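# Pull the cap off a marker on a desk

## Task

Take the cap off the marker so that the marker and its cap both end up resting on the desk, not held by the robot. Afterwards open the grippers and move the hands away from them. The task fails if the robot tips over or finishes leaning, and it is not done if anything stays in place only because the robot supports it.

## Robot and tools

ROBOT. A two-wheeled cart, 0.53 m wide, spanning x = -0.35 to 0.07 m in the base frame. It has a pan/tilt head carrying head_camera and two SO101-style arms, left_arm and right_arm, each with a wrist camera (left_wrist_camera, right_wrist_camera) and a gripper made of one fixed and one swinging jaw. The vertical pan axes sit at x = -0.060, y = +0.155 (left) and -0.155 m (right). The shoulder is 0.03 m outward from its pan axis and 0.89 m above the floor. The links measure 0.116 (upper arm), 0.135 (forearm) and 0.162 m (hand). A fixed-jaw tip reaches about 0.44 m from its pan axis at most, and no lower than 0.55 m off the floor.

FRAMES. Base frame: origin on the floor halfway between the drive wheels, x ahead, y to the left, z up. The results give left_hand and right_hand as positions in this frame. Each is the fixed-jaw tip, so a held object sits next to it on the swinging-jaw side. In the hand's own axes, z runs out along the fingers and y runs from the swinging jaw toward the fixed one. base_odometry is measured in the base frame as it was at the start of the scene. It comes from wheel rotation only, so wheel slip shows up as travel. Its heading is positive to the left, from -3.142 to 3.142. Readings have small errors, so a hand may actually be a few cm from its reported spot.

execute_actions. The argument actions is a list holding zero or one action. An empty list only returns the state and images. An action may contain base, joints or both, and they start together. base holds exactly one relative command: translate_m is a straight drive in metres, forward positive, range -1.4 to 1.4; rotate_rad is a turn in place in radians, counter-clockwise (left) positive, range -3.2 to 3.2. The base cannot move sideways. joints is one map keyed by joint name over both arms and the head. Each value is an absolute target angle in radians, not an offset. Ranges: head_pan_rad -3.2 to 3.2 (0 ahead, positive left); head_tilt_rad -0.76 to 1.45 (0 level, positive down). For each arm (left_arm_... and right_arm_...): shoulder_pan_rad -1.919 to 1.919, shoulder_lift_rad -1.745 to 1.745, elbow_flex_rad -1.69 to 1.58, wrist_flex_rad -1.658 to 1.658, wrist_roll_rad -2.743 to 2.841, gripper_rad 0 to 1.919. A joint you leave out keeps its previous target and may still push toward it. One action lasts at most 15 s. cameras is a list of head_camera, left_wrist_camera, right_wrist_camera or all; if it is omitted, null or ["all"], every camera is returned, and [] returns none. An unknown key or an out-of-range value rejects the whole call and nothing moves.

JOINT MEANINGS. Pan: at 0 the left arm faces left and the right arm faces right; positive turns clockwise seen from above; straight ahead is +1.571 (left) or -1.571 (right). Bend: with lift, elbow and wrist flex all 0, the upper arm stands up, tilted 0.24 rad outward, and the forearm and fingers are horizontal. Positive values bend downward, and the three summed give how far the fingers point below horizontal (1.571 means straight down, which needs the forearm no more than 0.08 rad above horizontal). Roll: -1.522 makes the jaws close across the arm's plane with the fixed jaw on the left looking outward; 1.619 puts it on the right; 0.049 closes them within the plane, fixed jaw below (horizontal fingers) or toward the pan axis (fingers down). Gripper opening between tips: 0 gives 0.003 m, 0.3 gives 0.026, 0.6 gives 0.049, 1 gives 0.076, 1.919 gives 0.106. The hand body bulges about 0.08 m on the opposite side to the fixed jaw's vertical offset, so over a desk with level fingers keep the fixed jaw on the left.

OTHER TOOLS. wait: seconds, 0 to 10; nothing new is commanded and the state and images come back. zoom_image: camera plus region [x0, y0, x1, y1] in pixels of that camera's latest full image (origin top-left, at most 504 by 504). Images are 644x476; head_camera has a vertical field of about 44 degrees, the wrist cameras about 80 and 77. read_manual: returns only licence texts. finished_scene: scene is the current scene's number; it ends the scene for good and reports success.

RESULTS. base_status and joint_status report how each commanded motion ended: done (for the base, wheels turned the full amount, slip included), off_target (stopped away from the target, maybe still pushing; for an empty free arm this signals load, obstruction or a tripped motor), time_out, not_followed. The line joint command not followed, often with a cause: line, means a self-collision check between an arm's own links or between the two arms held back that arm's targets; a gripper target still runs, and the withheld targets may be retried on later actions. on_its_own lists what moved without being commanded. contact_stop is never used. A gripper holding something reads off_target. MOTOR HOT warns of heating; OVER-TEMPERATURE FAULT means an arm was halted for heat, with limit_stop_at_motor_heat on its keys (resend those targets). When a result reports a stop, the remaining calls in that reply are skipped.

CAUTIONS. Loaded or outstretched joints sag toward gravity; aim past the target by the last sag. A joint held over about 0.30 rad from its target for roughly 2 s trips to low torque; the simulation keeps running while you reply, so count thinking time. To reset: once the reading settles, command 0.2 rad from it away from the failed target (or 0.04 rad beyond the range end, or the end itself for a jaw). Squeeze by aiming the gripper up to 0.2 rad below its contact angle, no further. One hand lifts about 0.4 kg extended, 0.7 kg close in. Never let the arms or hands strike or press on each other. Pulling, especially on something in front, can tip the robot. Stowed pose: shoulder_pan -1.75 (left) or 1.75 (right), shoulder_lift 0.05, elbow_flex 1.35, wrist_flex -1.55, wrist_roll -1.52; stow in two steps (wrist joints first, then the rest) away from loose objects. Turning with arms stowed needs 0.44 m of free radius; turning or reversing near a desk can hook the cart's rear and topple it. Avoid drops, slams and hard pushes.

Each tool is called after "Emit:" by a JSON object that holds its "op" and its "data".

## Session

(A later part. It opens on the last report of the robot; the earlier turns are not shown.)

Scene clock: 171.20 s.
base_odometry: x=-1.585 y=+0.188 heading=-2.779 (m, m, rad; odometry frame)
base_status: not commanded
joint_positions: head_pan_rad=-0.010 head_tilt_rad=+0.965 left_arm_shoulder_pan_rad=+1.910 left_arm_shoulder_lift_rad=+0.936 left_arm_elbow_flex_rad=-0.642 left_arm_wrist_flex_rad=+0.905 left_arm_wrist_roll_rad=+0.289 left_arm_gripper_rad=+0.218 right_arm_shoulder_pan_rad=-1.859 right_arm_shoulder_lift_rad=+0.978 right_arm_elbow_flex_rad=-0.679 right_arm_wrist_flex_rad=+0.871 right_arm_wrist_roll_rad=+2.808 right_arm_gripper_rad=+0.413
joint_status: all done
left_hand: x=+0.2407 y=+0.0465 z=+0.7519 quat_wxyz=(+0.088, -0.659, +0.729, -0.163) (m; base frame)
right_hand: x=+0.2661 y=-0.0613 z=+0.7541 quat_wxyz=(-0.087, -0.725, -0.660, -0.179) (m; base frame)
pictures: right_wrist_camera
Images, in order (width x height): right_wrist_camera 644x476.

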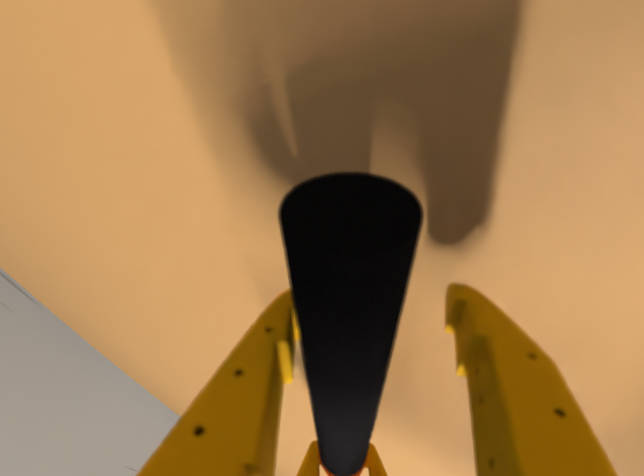

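Emit:
{"op": "execute_actions", "data": {"actions": [{"joints":{"right_arm_gripper_rad":0.0,"left_arm_gripper_rad":0.02}}]}}

Scene clock: 173.40 s.
base_odometry: x=-1.585 y=+0.188 heading=-2.779 (m, m, rad; odometry frame)
base_status: not commanded
joint_positions: head_pan_rad=-0.010 head_tilt_rad=+0.965 left_arm_shoulder_pan_rad=+1.910 left_arm_shoulder_lift_rad=+0.936 left_arm_elbow_flex_rad=-0.645 left_arm_wrist_flex_rad=+0.905 left_arm_wrist_roll_rad=+0.289 left_arm_gripper_rad=+0.217 right_arm_shoulder_pan_rad=-1.859 right_arm_shoulder_lift_rad=+0.981 right_arm_elbow_flex_rad=-0.679 right_arm_wrist_flex_rad=+0.873 right_arm_wrist_roll_rad=+2.808 right_arm_gripper_rad=+0.153
joint_status: left_arm_gripper_rad off_target (ended at +0.217, target +0.020); right_arm_gripper_rad off_target (ended at +0.153, target +0.000)
left_hand: x=+0.2412 y=+0.0463 z=+0.7525 quat_wxyz=(+0.089, -0.659, +0.728, -0.164) (m; base frame)
right_hand: x=+0.2655 y=-0.0614 z=+0.7530 quat_wxyz=(-0.086, -0.725, -0.660, -0.177) (m; base frame)
pictures: head_camera, left_wrist_camera, right_wrist_camera
Images, in order (width x height): head_camera 644x476, left_wrist_camera 644x476, right_wrist_camera 644x476.

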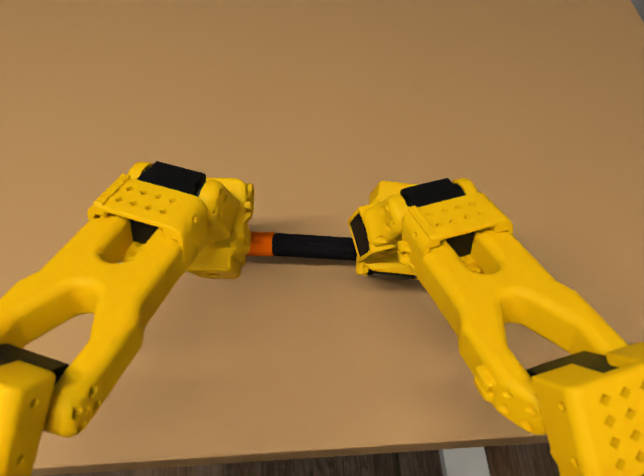

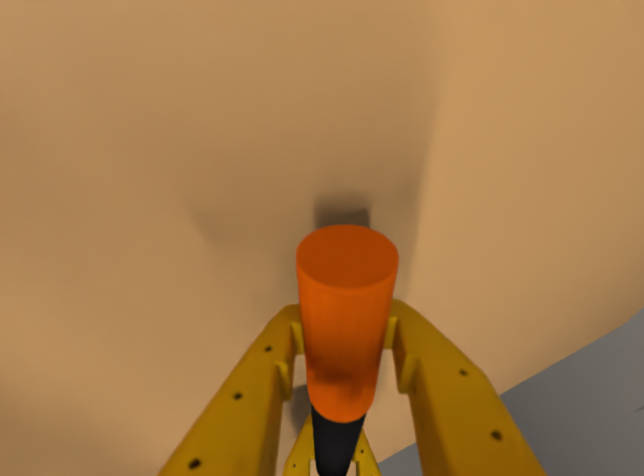

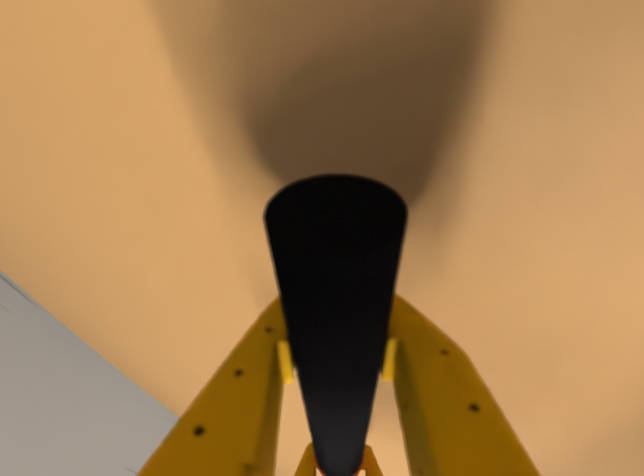

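Emit:
{"op": "execute_actions", "data": {"actions": [{"joints":{"left_arm_shoulder_pan_rad":1.82,"right_arm_shoulder_pan_rad":-1.81}}]}}

Scene clock: 175.63 s.
base_odometry: x=-1.585 y=+0.188 heading=-2.779 (m, m, rad; odometry frame)
base_status: not commanded
joint_positions: head_pan_rad=-0.010 head_tilt_rad=+0.965 left_arm_shoulder_pan_rad=+1.829 left_arm_shoulder_lift_rad=+0.936 left_arm_elbow_flex_rad=-0.645 left_arm_wrist_flex_rad=+0.903 left_arm_wrist_roll_rad=+0.289 left_arm_gripper_rad=+0.216 right_arm_shoulder_pan_rad=-1.821 right_arm_shoulder_lift_rad=+0.981 right_arm_elbow_flex_rad=-0.680 right_arm_wrist_flex_rad=+0.873 right_arm_wrist_roll_rad=+2.807 right_arm_gripper_rad=+0.153
joint_status: all done
left_hand: x=+0.2493 y=+0.0710 z=+0.7526 quat_wxyz=(+0.096, -0.688, +0.701, -0.161) (m; base frame)
right_hand: x=+0.2691 y=-0.0739 z=+0.7533 quat_wxyz=(-0.089, -0.738, -0.645, -0.176) (m; base frame)
pictures: head_camera, left_wrist_camera, right_wrist_camera
Images, in order (width x height): head_camera 644x476, left_wrist_camera 644x476, right_wrist_camera 644x476.

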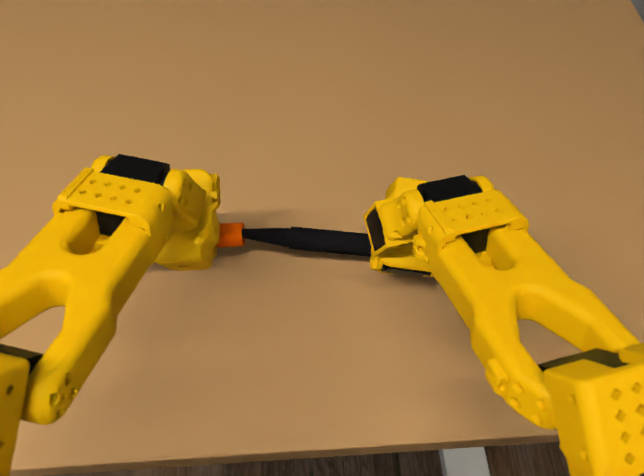

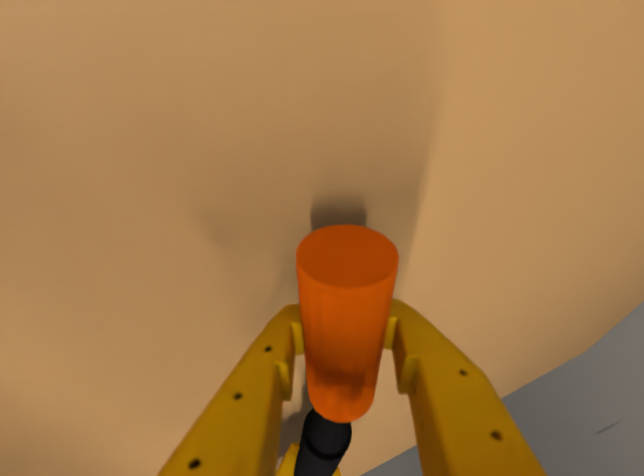

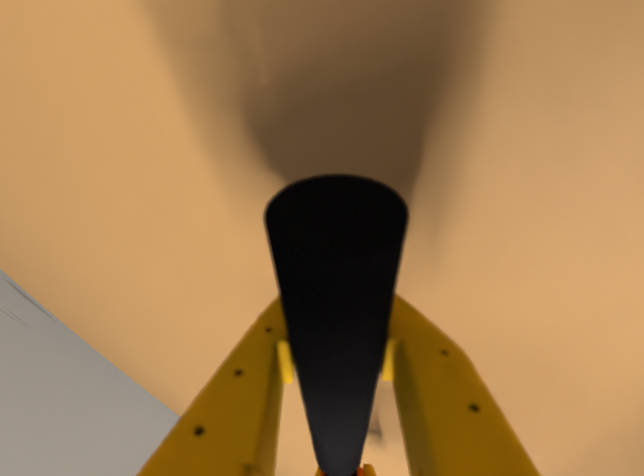

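Emit:
{"op": "execute_actions", "data": {"actions": [{"joints":{"left_arm_shoulder_pan_rad":1.70,"right_arm_shoulder_pan_rad":-1.76,"left_arm_gripper_rad":0.08,"right_arm_gripper_rad":0.02}}], "cameras": ["head_camera"]}}

Emit:
{"op": "execute_actions", "data": {"actions": [{"joints":{"left_arm_shoulder_lift_rad":0.68,"left_arm_elbow_flex_rad":-0.28,"left_arm_wrist_flex_rad":1.13,"left_arm_wrist_roll_rad":1.27,"right_arm_shoulder_lift_rad":0.55,"right_arm_elbow_flex_rad":-0.10,"right_arm_wrist_roll_rad":1.62}}]}}

Scene clock: 184.23 s.
base_odometry: x=-1.585 y=+0.188 heading=-2.779 (m, m, rad; odometry frame)
base_status: not commanded
joint_positions: head_pan_rad=-0.010 head_tilt_rad=+0.965 left_arm_shoulder_pan_rad=+1.709 left_arm_shoulder_lift_rad=+0.936 left_arm_elbow_flex_rad=-0.645 left_arm_wrist_flex_rad=+0.903 left_arm_wrist_roll_rad=+0.289 left_arm_gripper_rad=+0.217 right_arm_shoulder_pan_rad=-1.770 right_arm_shoulder_lift_rad=+0.981 right_arm_elbow_flex_rad=-0.680 right_arm_wrist_flex_rad=+0.873 right_arm_wrist_roll_rad=+2.807 right_arm_gripper_rad=+0.153
joint_status: left_arm_gripper_rad off_target (ended at +0.217, target +0.080); right_arm_gripper_rad off_target (ended at +0.153, target +0.020); the others done
left_hand: x=+0.2571 y=+0.1086 z=+0.7526 quat_wxyz=(+0.105, -0.729, +0.658, -0.155) (m; base frame)
right_hand: x=+0.2728 y=-0.0907 z=+0.7533 quat_wxyz=(-0.094, -0.754, -0.627, -0.174) (m; base frame)
pictures: head_camera
Images, in order (width x height): head_camera 644x476.

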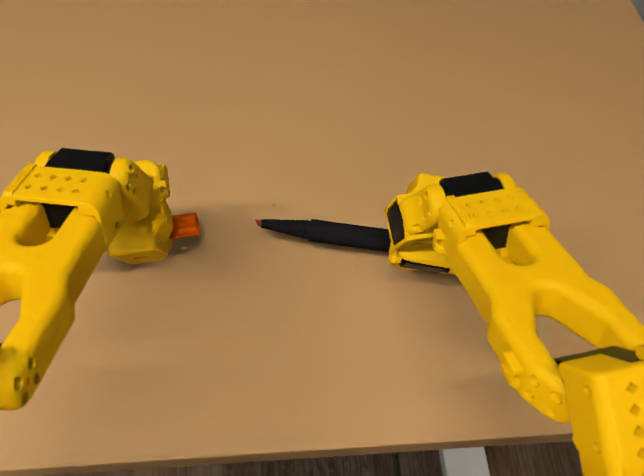

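Scene clock: 185.90 s.
base_odometry: x=-1.585 y=+0.188 heading=-2.779 (m, m, rad; odometry frame)
base_status: not commanded
joint_positions: head_pan_rad=-0.010 head_tilt_rad=+0.965 left_arm_shoulder_pan_rad=+1.709 left_arm_shoulder_lift_rad=+0.730 left_arm_elbow_flex_rad=-0.277 left_arm_wrist_flex_rad=+1.121 left_arm_wrist_roll_rad=+1.261 left_arm_gripper_rad=+0.217 right_arm_shoulder_pan_rad=-1.770 right_arm_shoulder_lift_rad=+0.616 right_arm_elbow_flex_rad=-0.096 right_arm_wrist_flex_rad=+0.873 right_arm_wrist_roll_rad=+1.629 right_arm_gripper_rad=+0.153
joint_status: all done
left_hand: x=+0.1835 y=+0.1134 z=+0.7443 quat_wxyz=(+0.000, -0.969, +0.246, +0.002) (m; base frame)
right_hand: x=+0.2030 y=-0.1101 z=+0.7493 quat_wxyz=(+0.008, -0.991, -0.104, -0.089) (m; base frame)
pictures: head_camera, left_wrist_camera, right_wrist_camera
Images, in order (width x height): head_camera 644x476, left_wrist_camera 644x476, right_wrist_camera 644x476.

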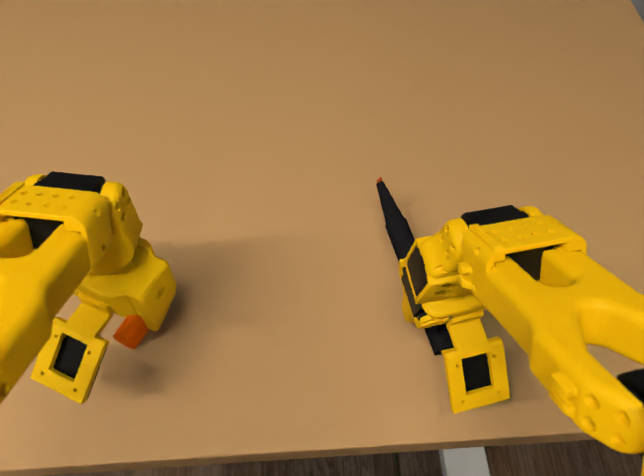

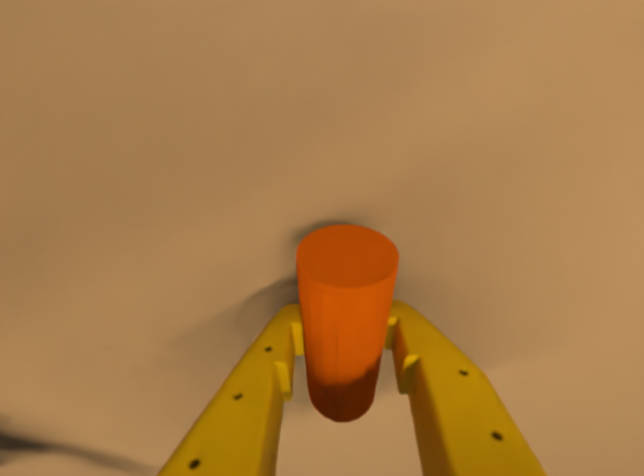

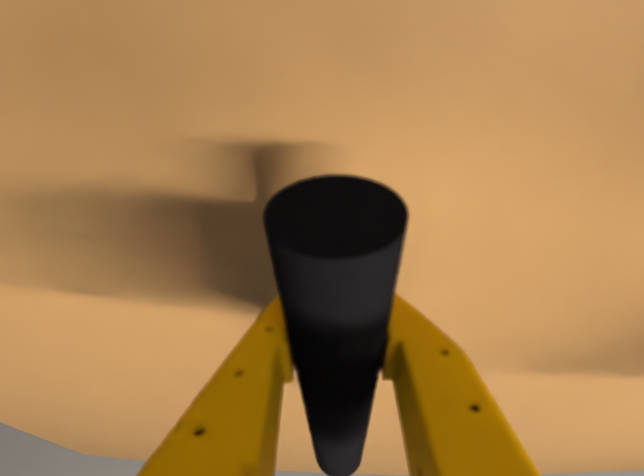

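Emit:
{"op": "execute_actions", "data": {"actions": [{"joints":{"left_arm_shoulder_lift_rad":0.765,"left_arm_wrist_flex_rad":1.06,"right_arm_shoulder_lift_rad":0.655,"right_arm_wrist_flex_rad":0.80}}]}}

Scene clock: 188.63 s.
base_odometry: x=-1.585 y=+0.188 heading=-2.779 (m, m, rad; odometry frame)
base_status: not commanded
joint_positions: head_pan_rad=-0.010 head_tilt_rad=+0.965 left_arm_shoulder_pan_rad=+1.709 left_arm_shoulder_lift_rad=+0.782 left_arm_elbow_flex_rad=-0.277 left_arm_wrist_flex_rad=+1.070 left_arm_wrist_roll_rad=+1.261 left_arm_gripper_rad=+0.217 right_arm_shoulder_pan_rad=-1.770 right_arm_shoulder_lift_rad=+0.671 right_arm_elbow_flex_rad=-0.096 right_arm_wrist_flex_rad=+0.811 right_arm_wrist_roll_rad=+1.629 right_arm_gripper_rad=+0.153
joint_status: all done
left_hand: x=+0.1835 y=+0.1134 z=+0.7329 quat_wxyz=(+0.000, -0.969, +0.246, +0.002) (m; base frame)
right_hand: x=+0.2044 y=-0.1098 z=+0.7380 quat_wxyz=(+0.009, -0.990, -0.104, -0.092) (m; base frame)
pictures: head_camera, left_wrist_camera, right_wrist_camera
Images, in order (width x height): head_camera 644x476, left_wrist_camera 644x476, right_wrist_camera 644x476.

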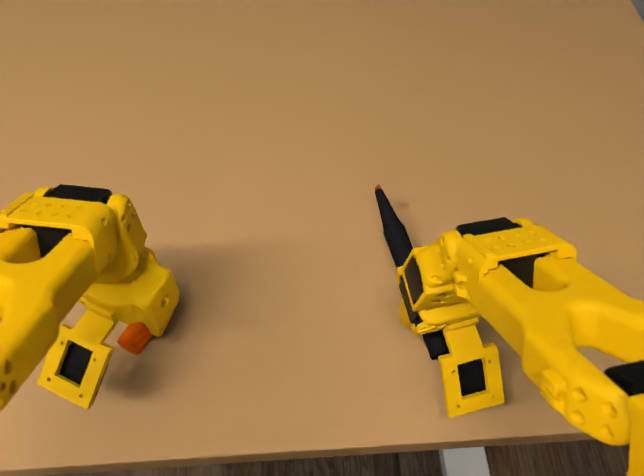

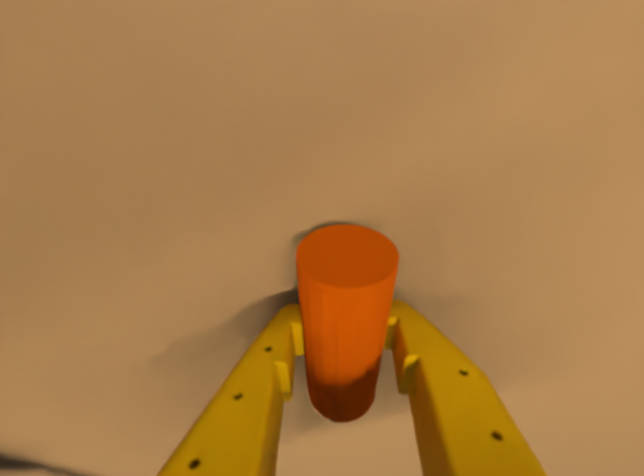

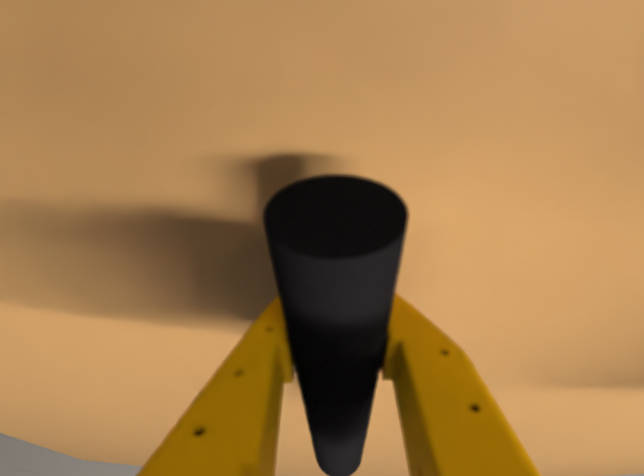

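Emit:
{"op": "execute_actions", "data": {"actions": [{"joints":{"left_arm_shoulder_lift_rad":0.795,"left_arm_wrist_flex_rad":1.03,"right_arm_shoulder_lift_rad":0.705,"right_arm_wrist_flex_rad":0.76}}]}}

Scene clock: 190.57 s.
base_odometry: x=-1.585 y=+0.188 heading=-2.778 (m, m, rad; odometry frame)
base_status: not commanded
joint_positions: head_pan_rad=-0.010 head_tilt_rad=+0.965 left_arm_shoulder_pan_rad=+1.709 left_arm_shoulder_lift_rad=+0.805 left_arm_elbow_flex_rad=-0.277 left_arm_wrist_flex_rad=+1.043 left_arm_wrist_roll_rad=+1.261 left_arm_gripper_rad=+0.217 right_arm_shoulder_pan_rad=-1.770 right_arm_shoulder_lift_rad=+0.717 right_arm_elbow_flex_rad=-0.096 right_arm_wrist_flex_rad=+0.773 right_arm_wrist_roll_rad=+1.629 right_arm_gripper_rad=+0.153
joint_status: all done
left_hand: x=+0.1841 y=+0.1133 z=+0.7278 quat_wxyz=(+0.000, -0.969, +0.246, +0.000) (m; base frame)
right_hand: x=+0.2031 y=-0.1101 z=+0.7282 quat_wxyz=(+0.008, -0.991, -0.104, -0.088) (m; base frame)
pictures: head_camera, left_wrist_camera, right_wrist_camera
Images, in order (width x height): head_camera 644x476, left_wrist_camera 644x476, right_wrist_camera 644x476.

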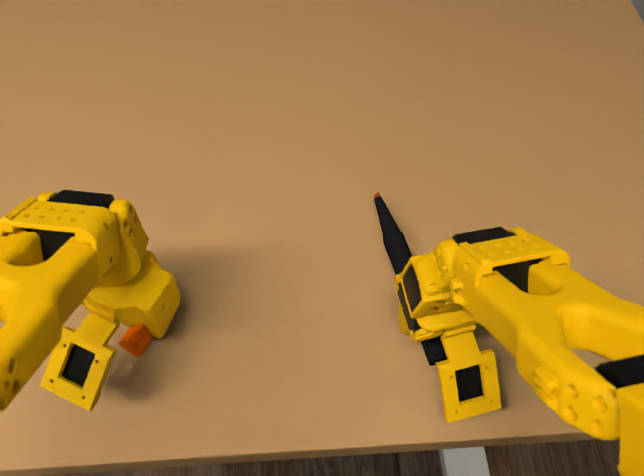

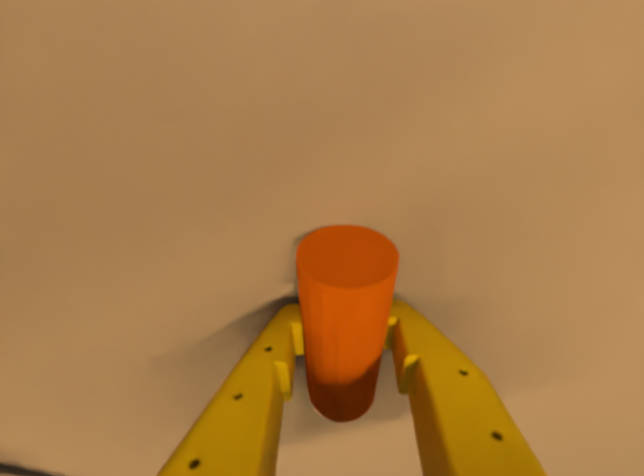

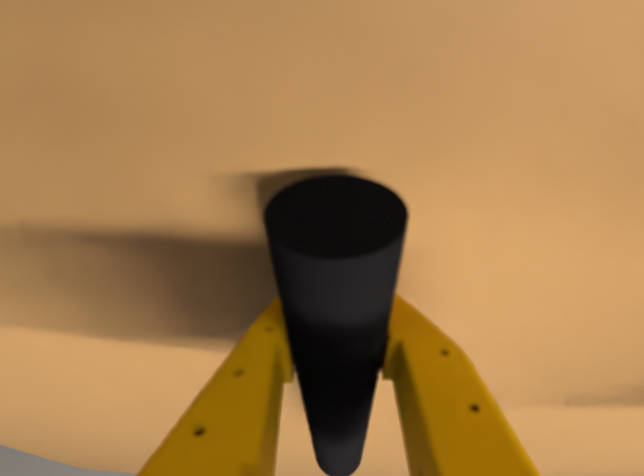

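Emit:
{"op": "execute_actions", "data": {"actions": [{"joints":{"left_arm_gripper_rad":0.45,"right_arm_shoulder_lift_rad":0.73}}]}}

Scene clock: 194.27 s.
base_odometry: x=-1.585 y=+0.188 heading=-2.778 (m, m, rad; odometry frame)
base_status: not commanded
joint_positions: head_pan_rad=-0.010 head_tilt_rad=+0.965 left_arm_shoulder_pan_rad=+1.709 left_arm_shoulder_lift_rad=+0.811 left_arm_elbow_flex_rad=-0.277 left_arm_wrist_flex_rad=+1.040 left_arm_wrist_roll_rad=+1.261 left_arm_gripper_rad=+0.438 right_arm_shoulder_pan_rad=-1.769 right_arm_shoulder_lift_rad=+0.721 right_arm_elbow_flex_rad=-0.096 right_arm_wrist_flex_rad=+0.771 right_arm_wrist_roll_rad=+1.629 right_arm_gripper_rad=+0.153
joint_status: all done
left_hand: x=+0.1836 y=+0.1134 z=+0.7265 quat_wxyz=(+0.000, -0.969, +0.246, +0.002) (m; base frame)
right_hand: x=+0.2026 y=-0.1106 z=+0.7272 quat_wxyz=(+0.008, -0.991, -0.103, -0.086) (m; base frame)
pictures: head_camera, left_wrist_camera, right_wrist_camera
Images, in order (width x height): head_camera 644x476, left_wrist_camera 644x476, right_wrist_camera 644x476.

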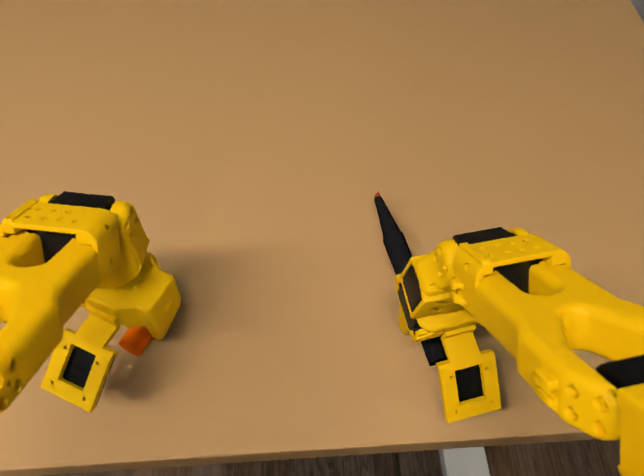

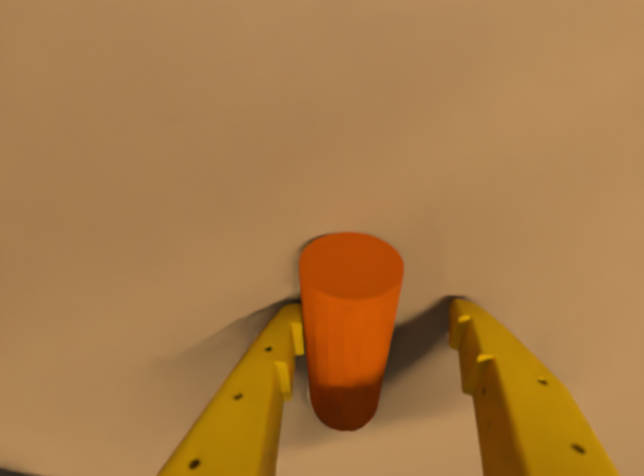

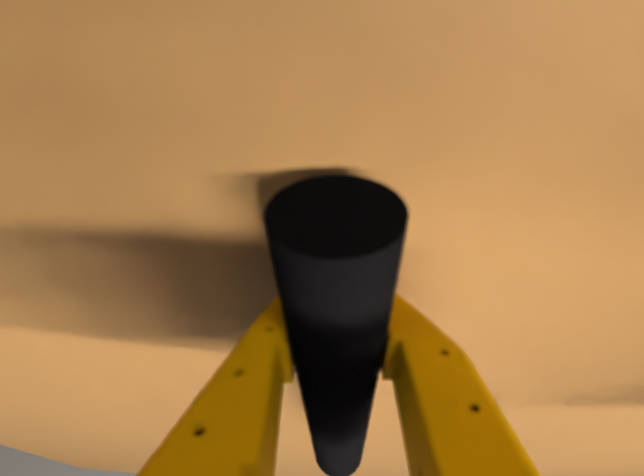

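Right is touching the desk. Release.

Emit:
{"op": "execute_actions", "data": {"actions": [{"joints":{"right_arm_gripper_rad":0.4,"right_arm_shoulder_lift_rad":0.69,"left_arm_shoulder_lift_rad":0.55,"left_arm_wrist_flex_rad":1.27}}]}}

Scene clock: 197.47 s.
base_odometry: x=-1.585 y=+0.188 heading=-2.778 (m, m, rad; odometry frame)
base_status: not commanded
joint_positions: head_pan_rad=-0.010 head_tilt_rad=+0.965 left_arm_shoulder_pan_rad=+1.709 left_arm_shoulder_lift_rad=+0.598 left_arm_elbow_flex_rad=-0.277 left_arm_wrist_flex_rad=+1.259 left_arm_wrist_roll_rad=+1.261 left_arm_gripper_rad=+0.439 right_arm_shoulder_pan_rad=-1.763 right_arm_shoulder_lift_rad=+0.715 right_arm_elbow_flex_rad=-0.096 right_arm_wrist_flex_rad=+0.768 right_arm_wrist_roll_rad=+1.627 right_arm_gripper_rad=+0.386
joint_status: all done
left_hand: x=+0.1792 y=+0.1140 z=+0.7731 quat_wxyz=(-0.001, -0.969, +0.246, +0.005) (m; base frame)
right_hand: x=+0.2044 y=-0.1119 z=+0.7287 quat_wxyz=(+0.008, -0.991, -0.099, -0.091) (m; base frame)
pictures: head_camera, left_wrist_camera, right_wrist_camera
Images, in order (width x height): head_camera 644x476, left_wrist_camera 644x476, right_wrist_camera 644x476.

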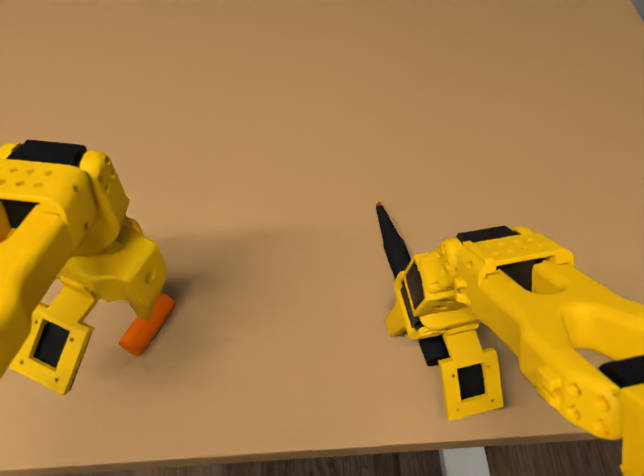

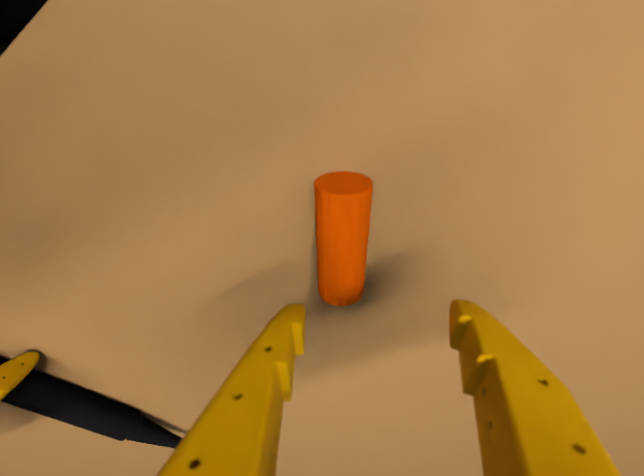

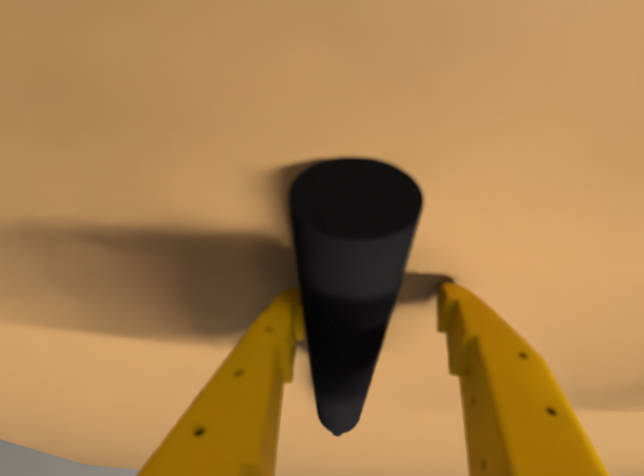

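Emit:
{"op": "execute_actions", "data": {"actions": [{"joints":{"right_arm_shoulder_lift_rad":0.2,"right_arm_wrist_flex_rad":1.2,"left_arm_shoulder_lift_rad":0.2,"left_arm_wrist_flex_rad":1.5}}], "cameras": []}}

Emit:
{"op": "execute_actions", "data": {"actions": [{"base":{"translate_m":-0.4},"joints":{"head_tilt_rad":0.65,"right_arm_shoulder_lift_rad":-0.1,"left_arm_shoulder_lift_rad":-0.1,"left_arm_shoulder_pan_rad":1.3,"right_arm_shoulder_pan_rad":-1.3}}], "cameras": ["head_camera"]}}

Scene clock: 263.83 s.
base_odometry: x=-1.585 y=+0.188 heading=-2.778 (m, m, rad; odometry frame)
base_status: not commanded
joint_positions: head_pan_rad=-0.010 head_tilt_rad=+0.965 left_arm_shoulder_pan_rad=+1.709 left_arm_shoulder_lift_rad=+0.242 left_arm_elbow_flex_rad=-0.277 left_arm_wrist_flex_rad=+1.491 left_arm_wrist_roll_rad=+1.261 left_arm_gripper_rad=+0.439 right_arm_shoulder_pan_rad=-1.763 right_arm_shoulder_lift_rad=+0.255 right_arm_elbow_flex_rad=-0.096 right_arm_wrist_flex_rad=+1.192 right_arm_wrist_roll_rad=+1.627 right_arm_gripper_rad=+0.389
joint_status: all done
left_hand: x=+0.1718 y=+0.1150 z=+0.8467 quat_wxyz=(+0.006, -0.968, +0.245, -0.057) (m; base frame)
right_hand: x=+0.1921 y=-0.1143 z=+0.8230 quat_wxyz=(+0.010, -0.989, -0.099, -0.109) (m; base frame)
pictures: none
No camera images: the call's "cameras" was empty. Leave "cameras" out to get every camera's image.

Scene clock: 266.70 s.
base_odometry: x=-1.211 y=+0.329 heading=-2.781 (m, m, rad; odometry frame)
base_status: done
joint_positions: head_pan_rad=-0.010 head_tilt_rad=+0.664 left_arm_shoulder_pan_rad=+1.310 left_arm_shoulder_lift_rad=-0.066 left_arm_elbow_flex_rad=-0.277 left_arm_wrist_flex_rad=+1.492 left_arm_wrist_roll_rad=+1.261 left_arm_gripper_rad=+0.439 right_arm_shoulder_pan_rad=-1.310 right_arm_shoulder_lift_rad=-0.055 right_arm_elbow_flex_rad=-0.096 right_arm_wrist_flex_rad=+1.193 right_arm_wrist_roll_rad=+1.627 right_arm_gripper_rad=+0.389
joint_status: all done
left_hand: x=+0.1735 y=+0.2093 z=+0.9110 quat_wxyz=(+0.064, -0.977, +0.048, -0.199) (m; base frame)
right_hand: x=+0.1949 y=-0.2314 z=+0.8948 quat_wxyz=(-0.035, -0.958, +0.122, -0.259) (m; base frame)
pictures: head_camera
Images, in order (width x height): head_camera 644x476.

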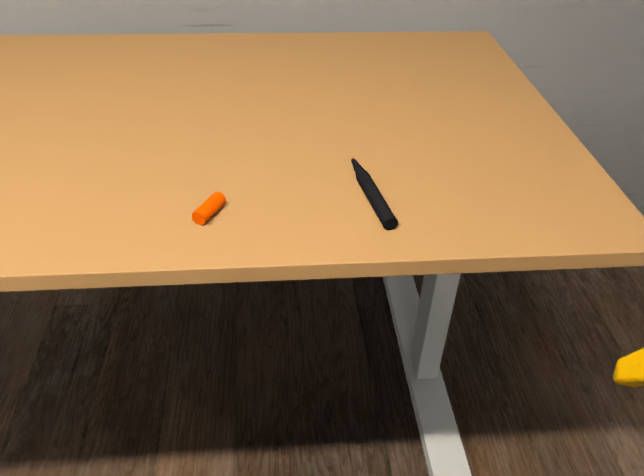

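Emit:
{"op": "finished_scene", "data": {"scene": 1}}

The scene is finished: the task was done.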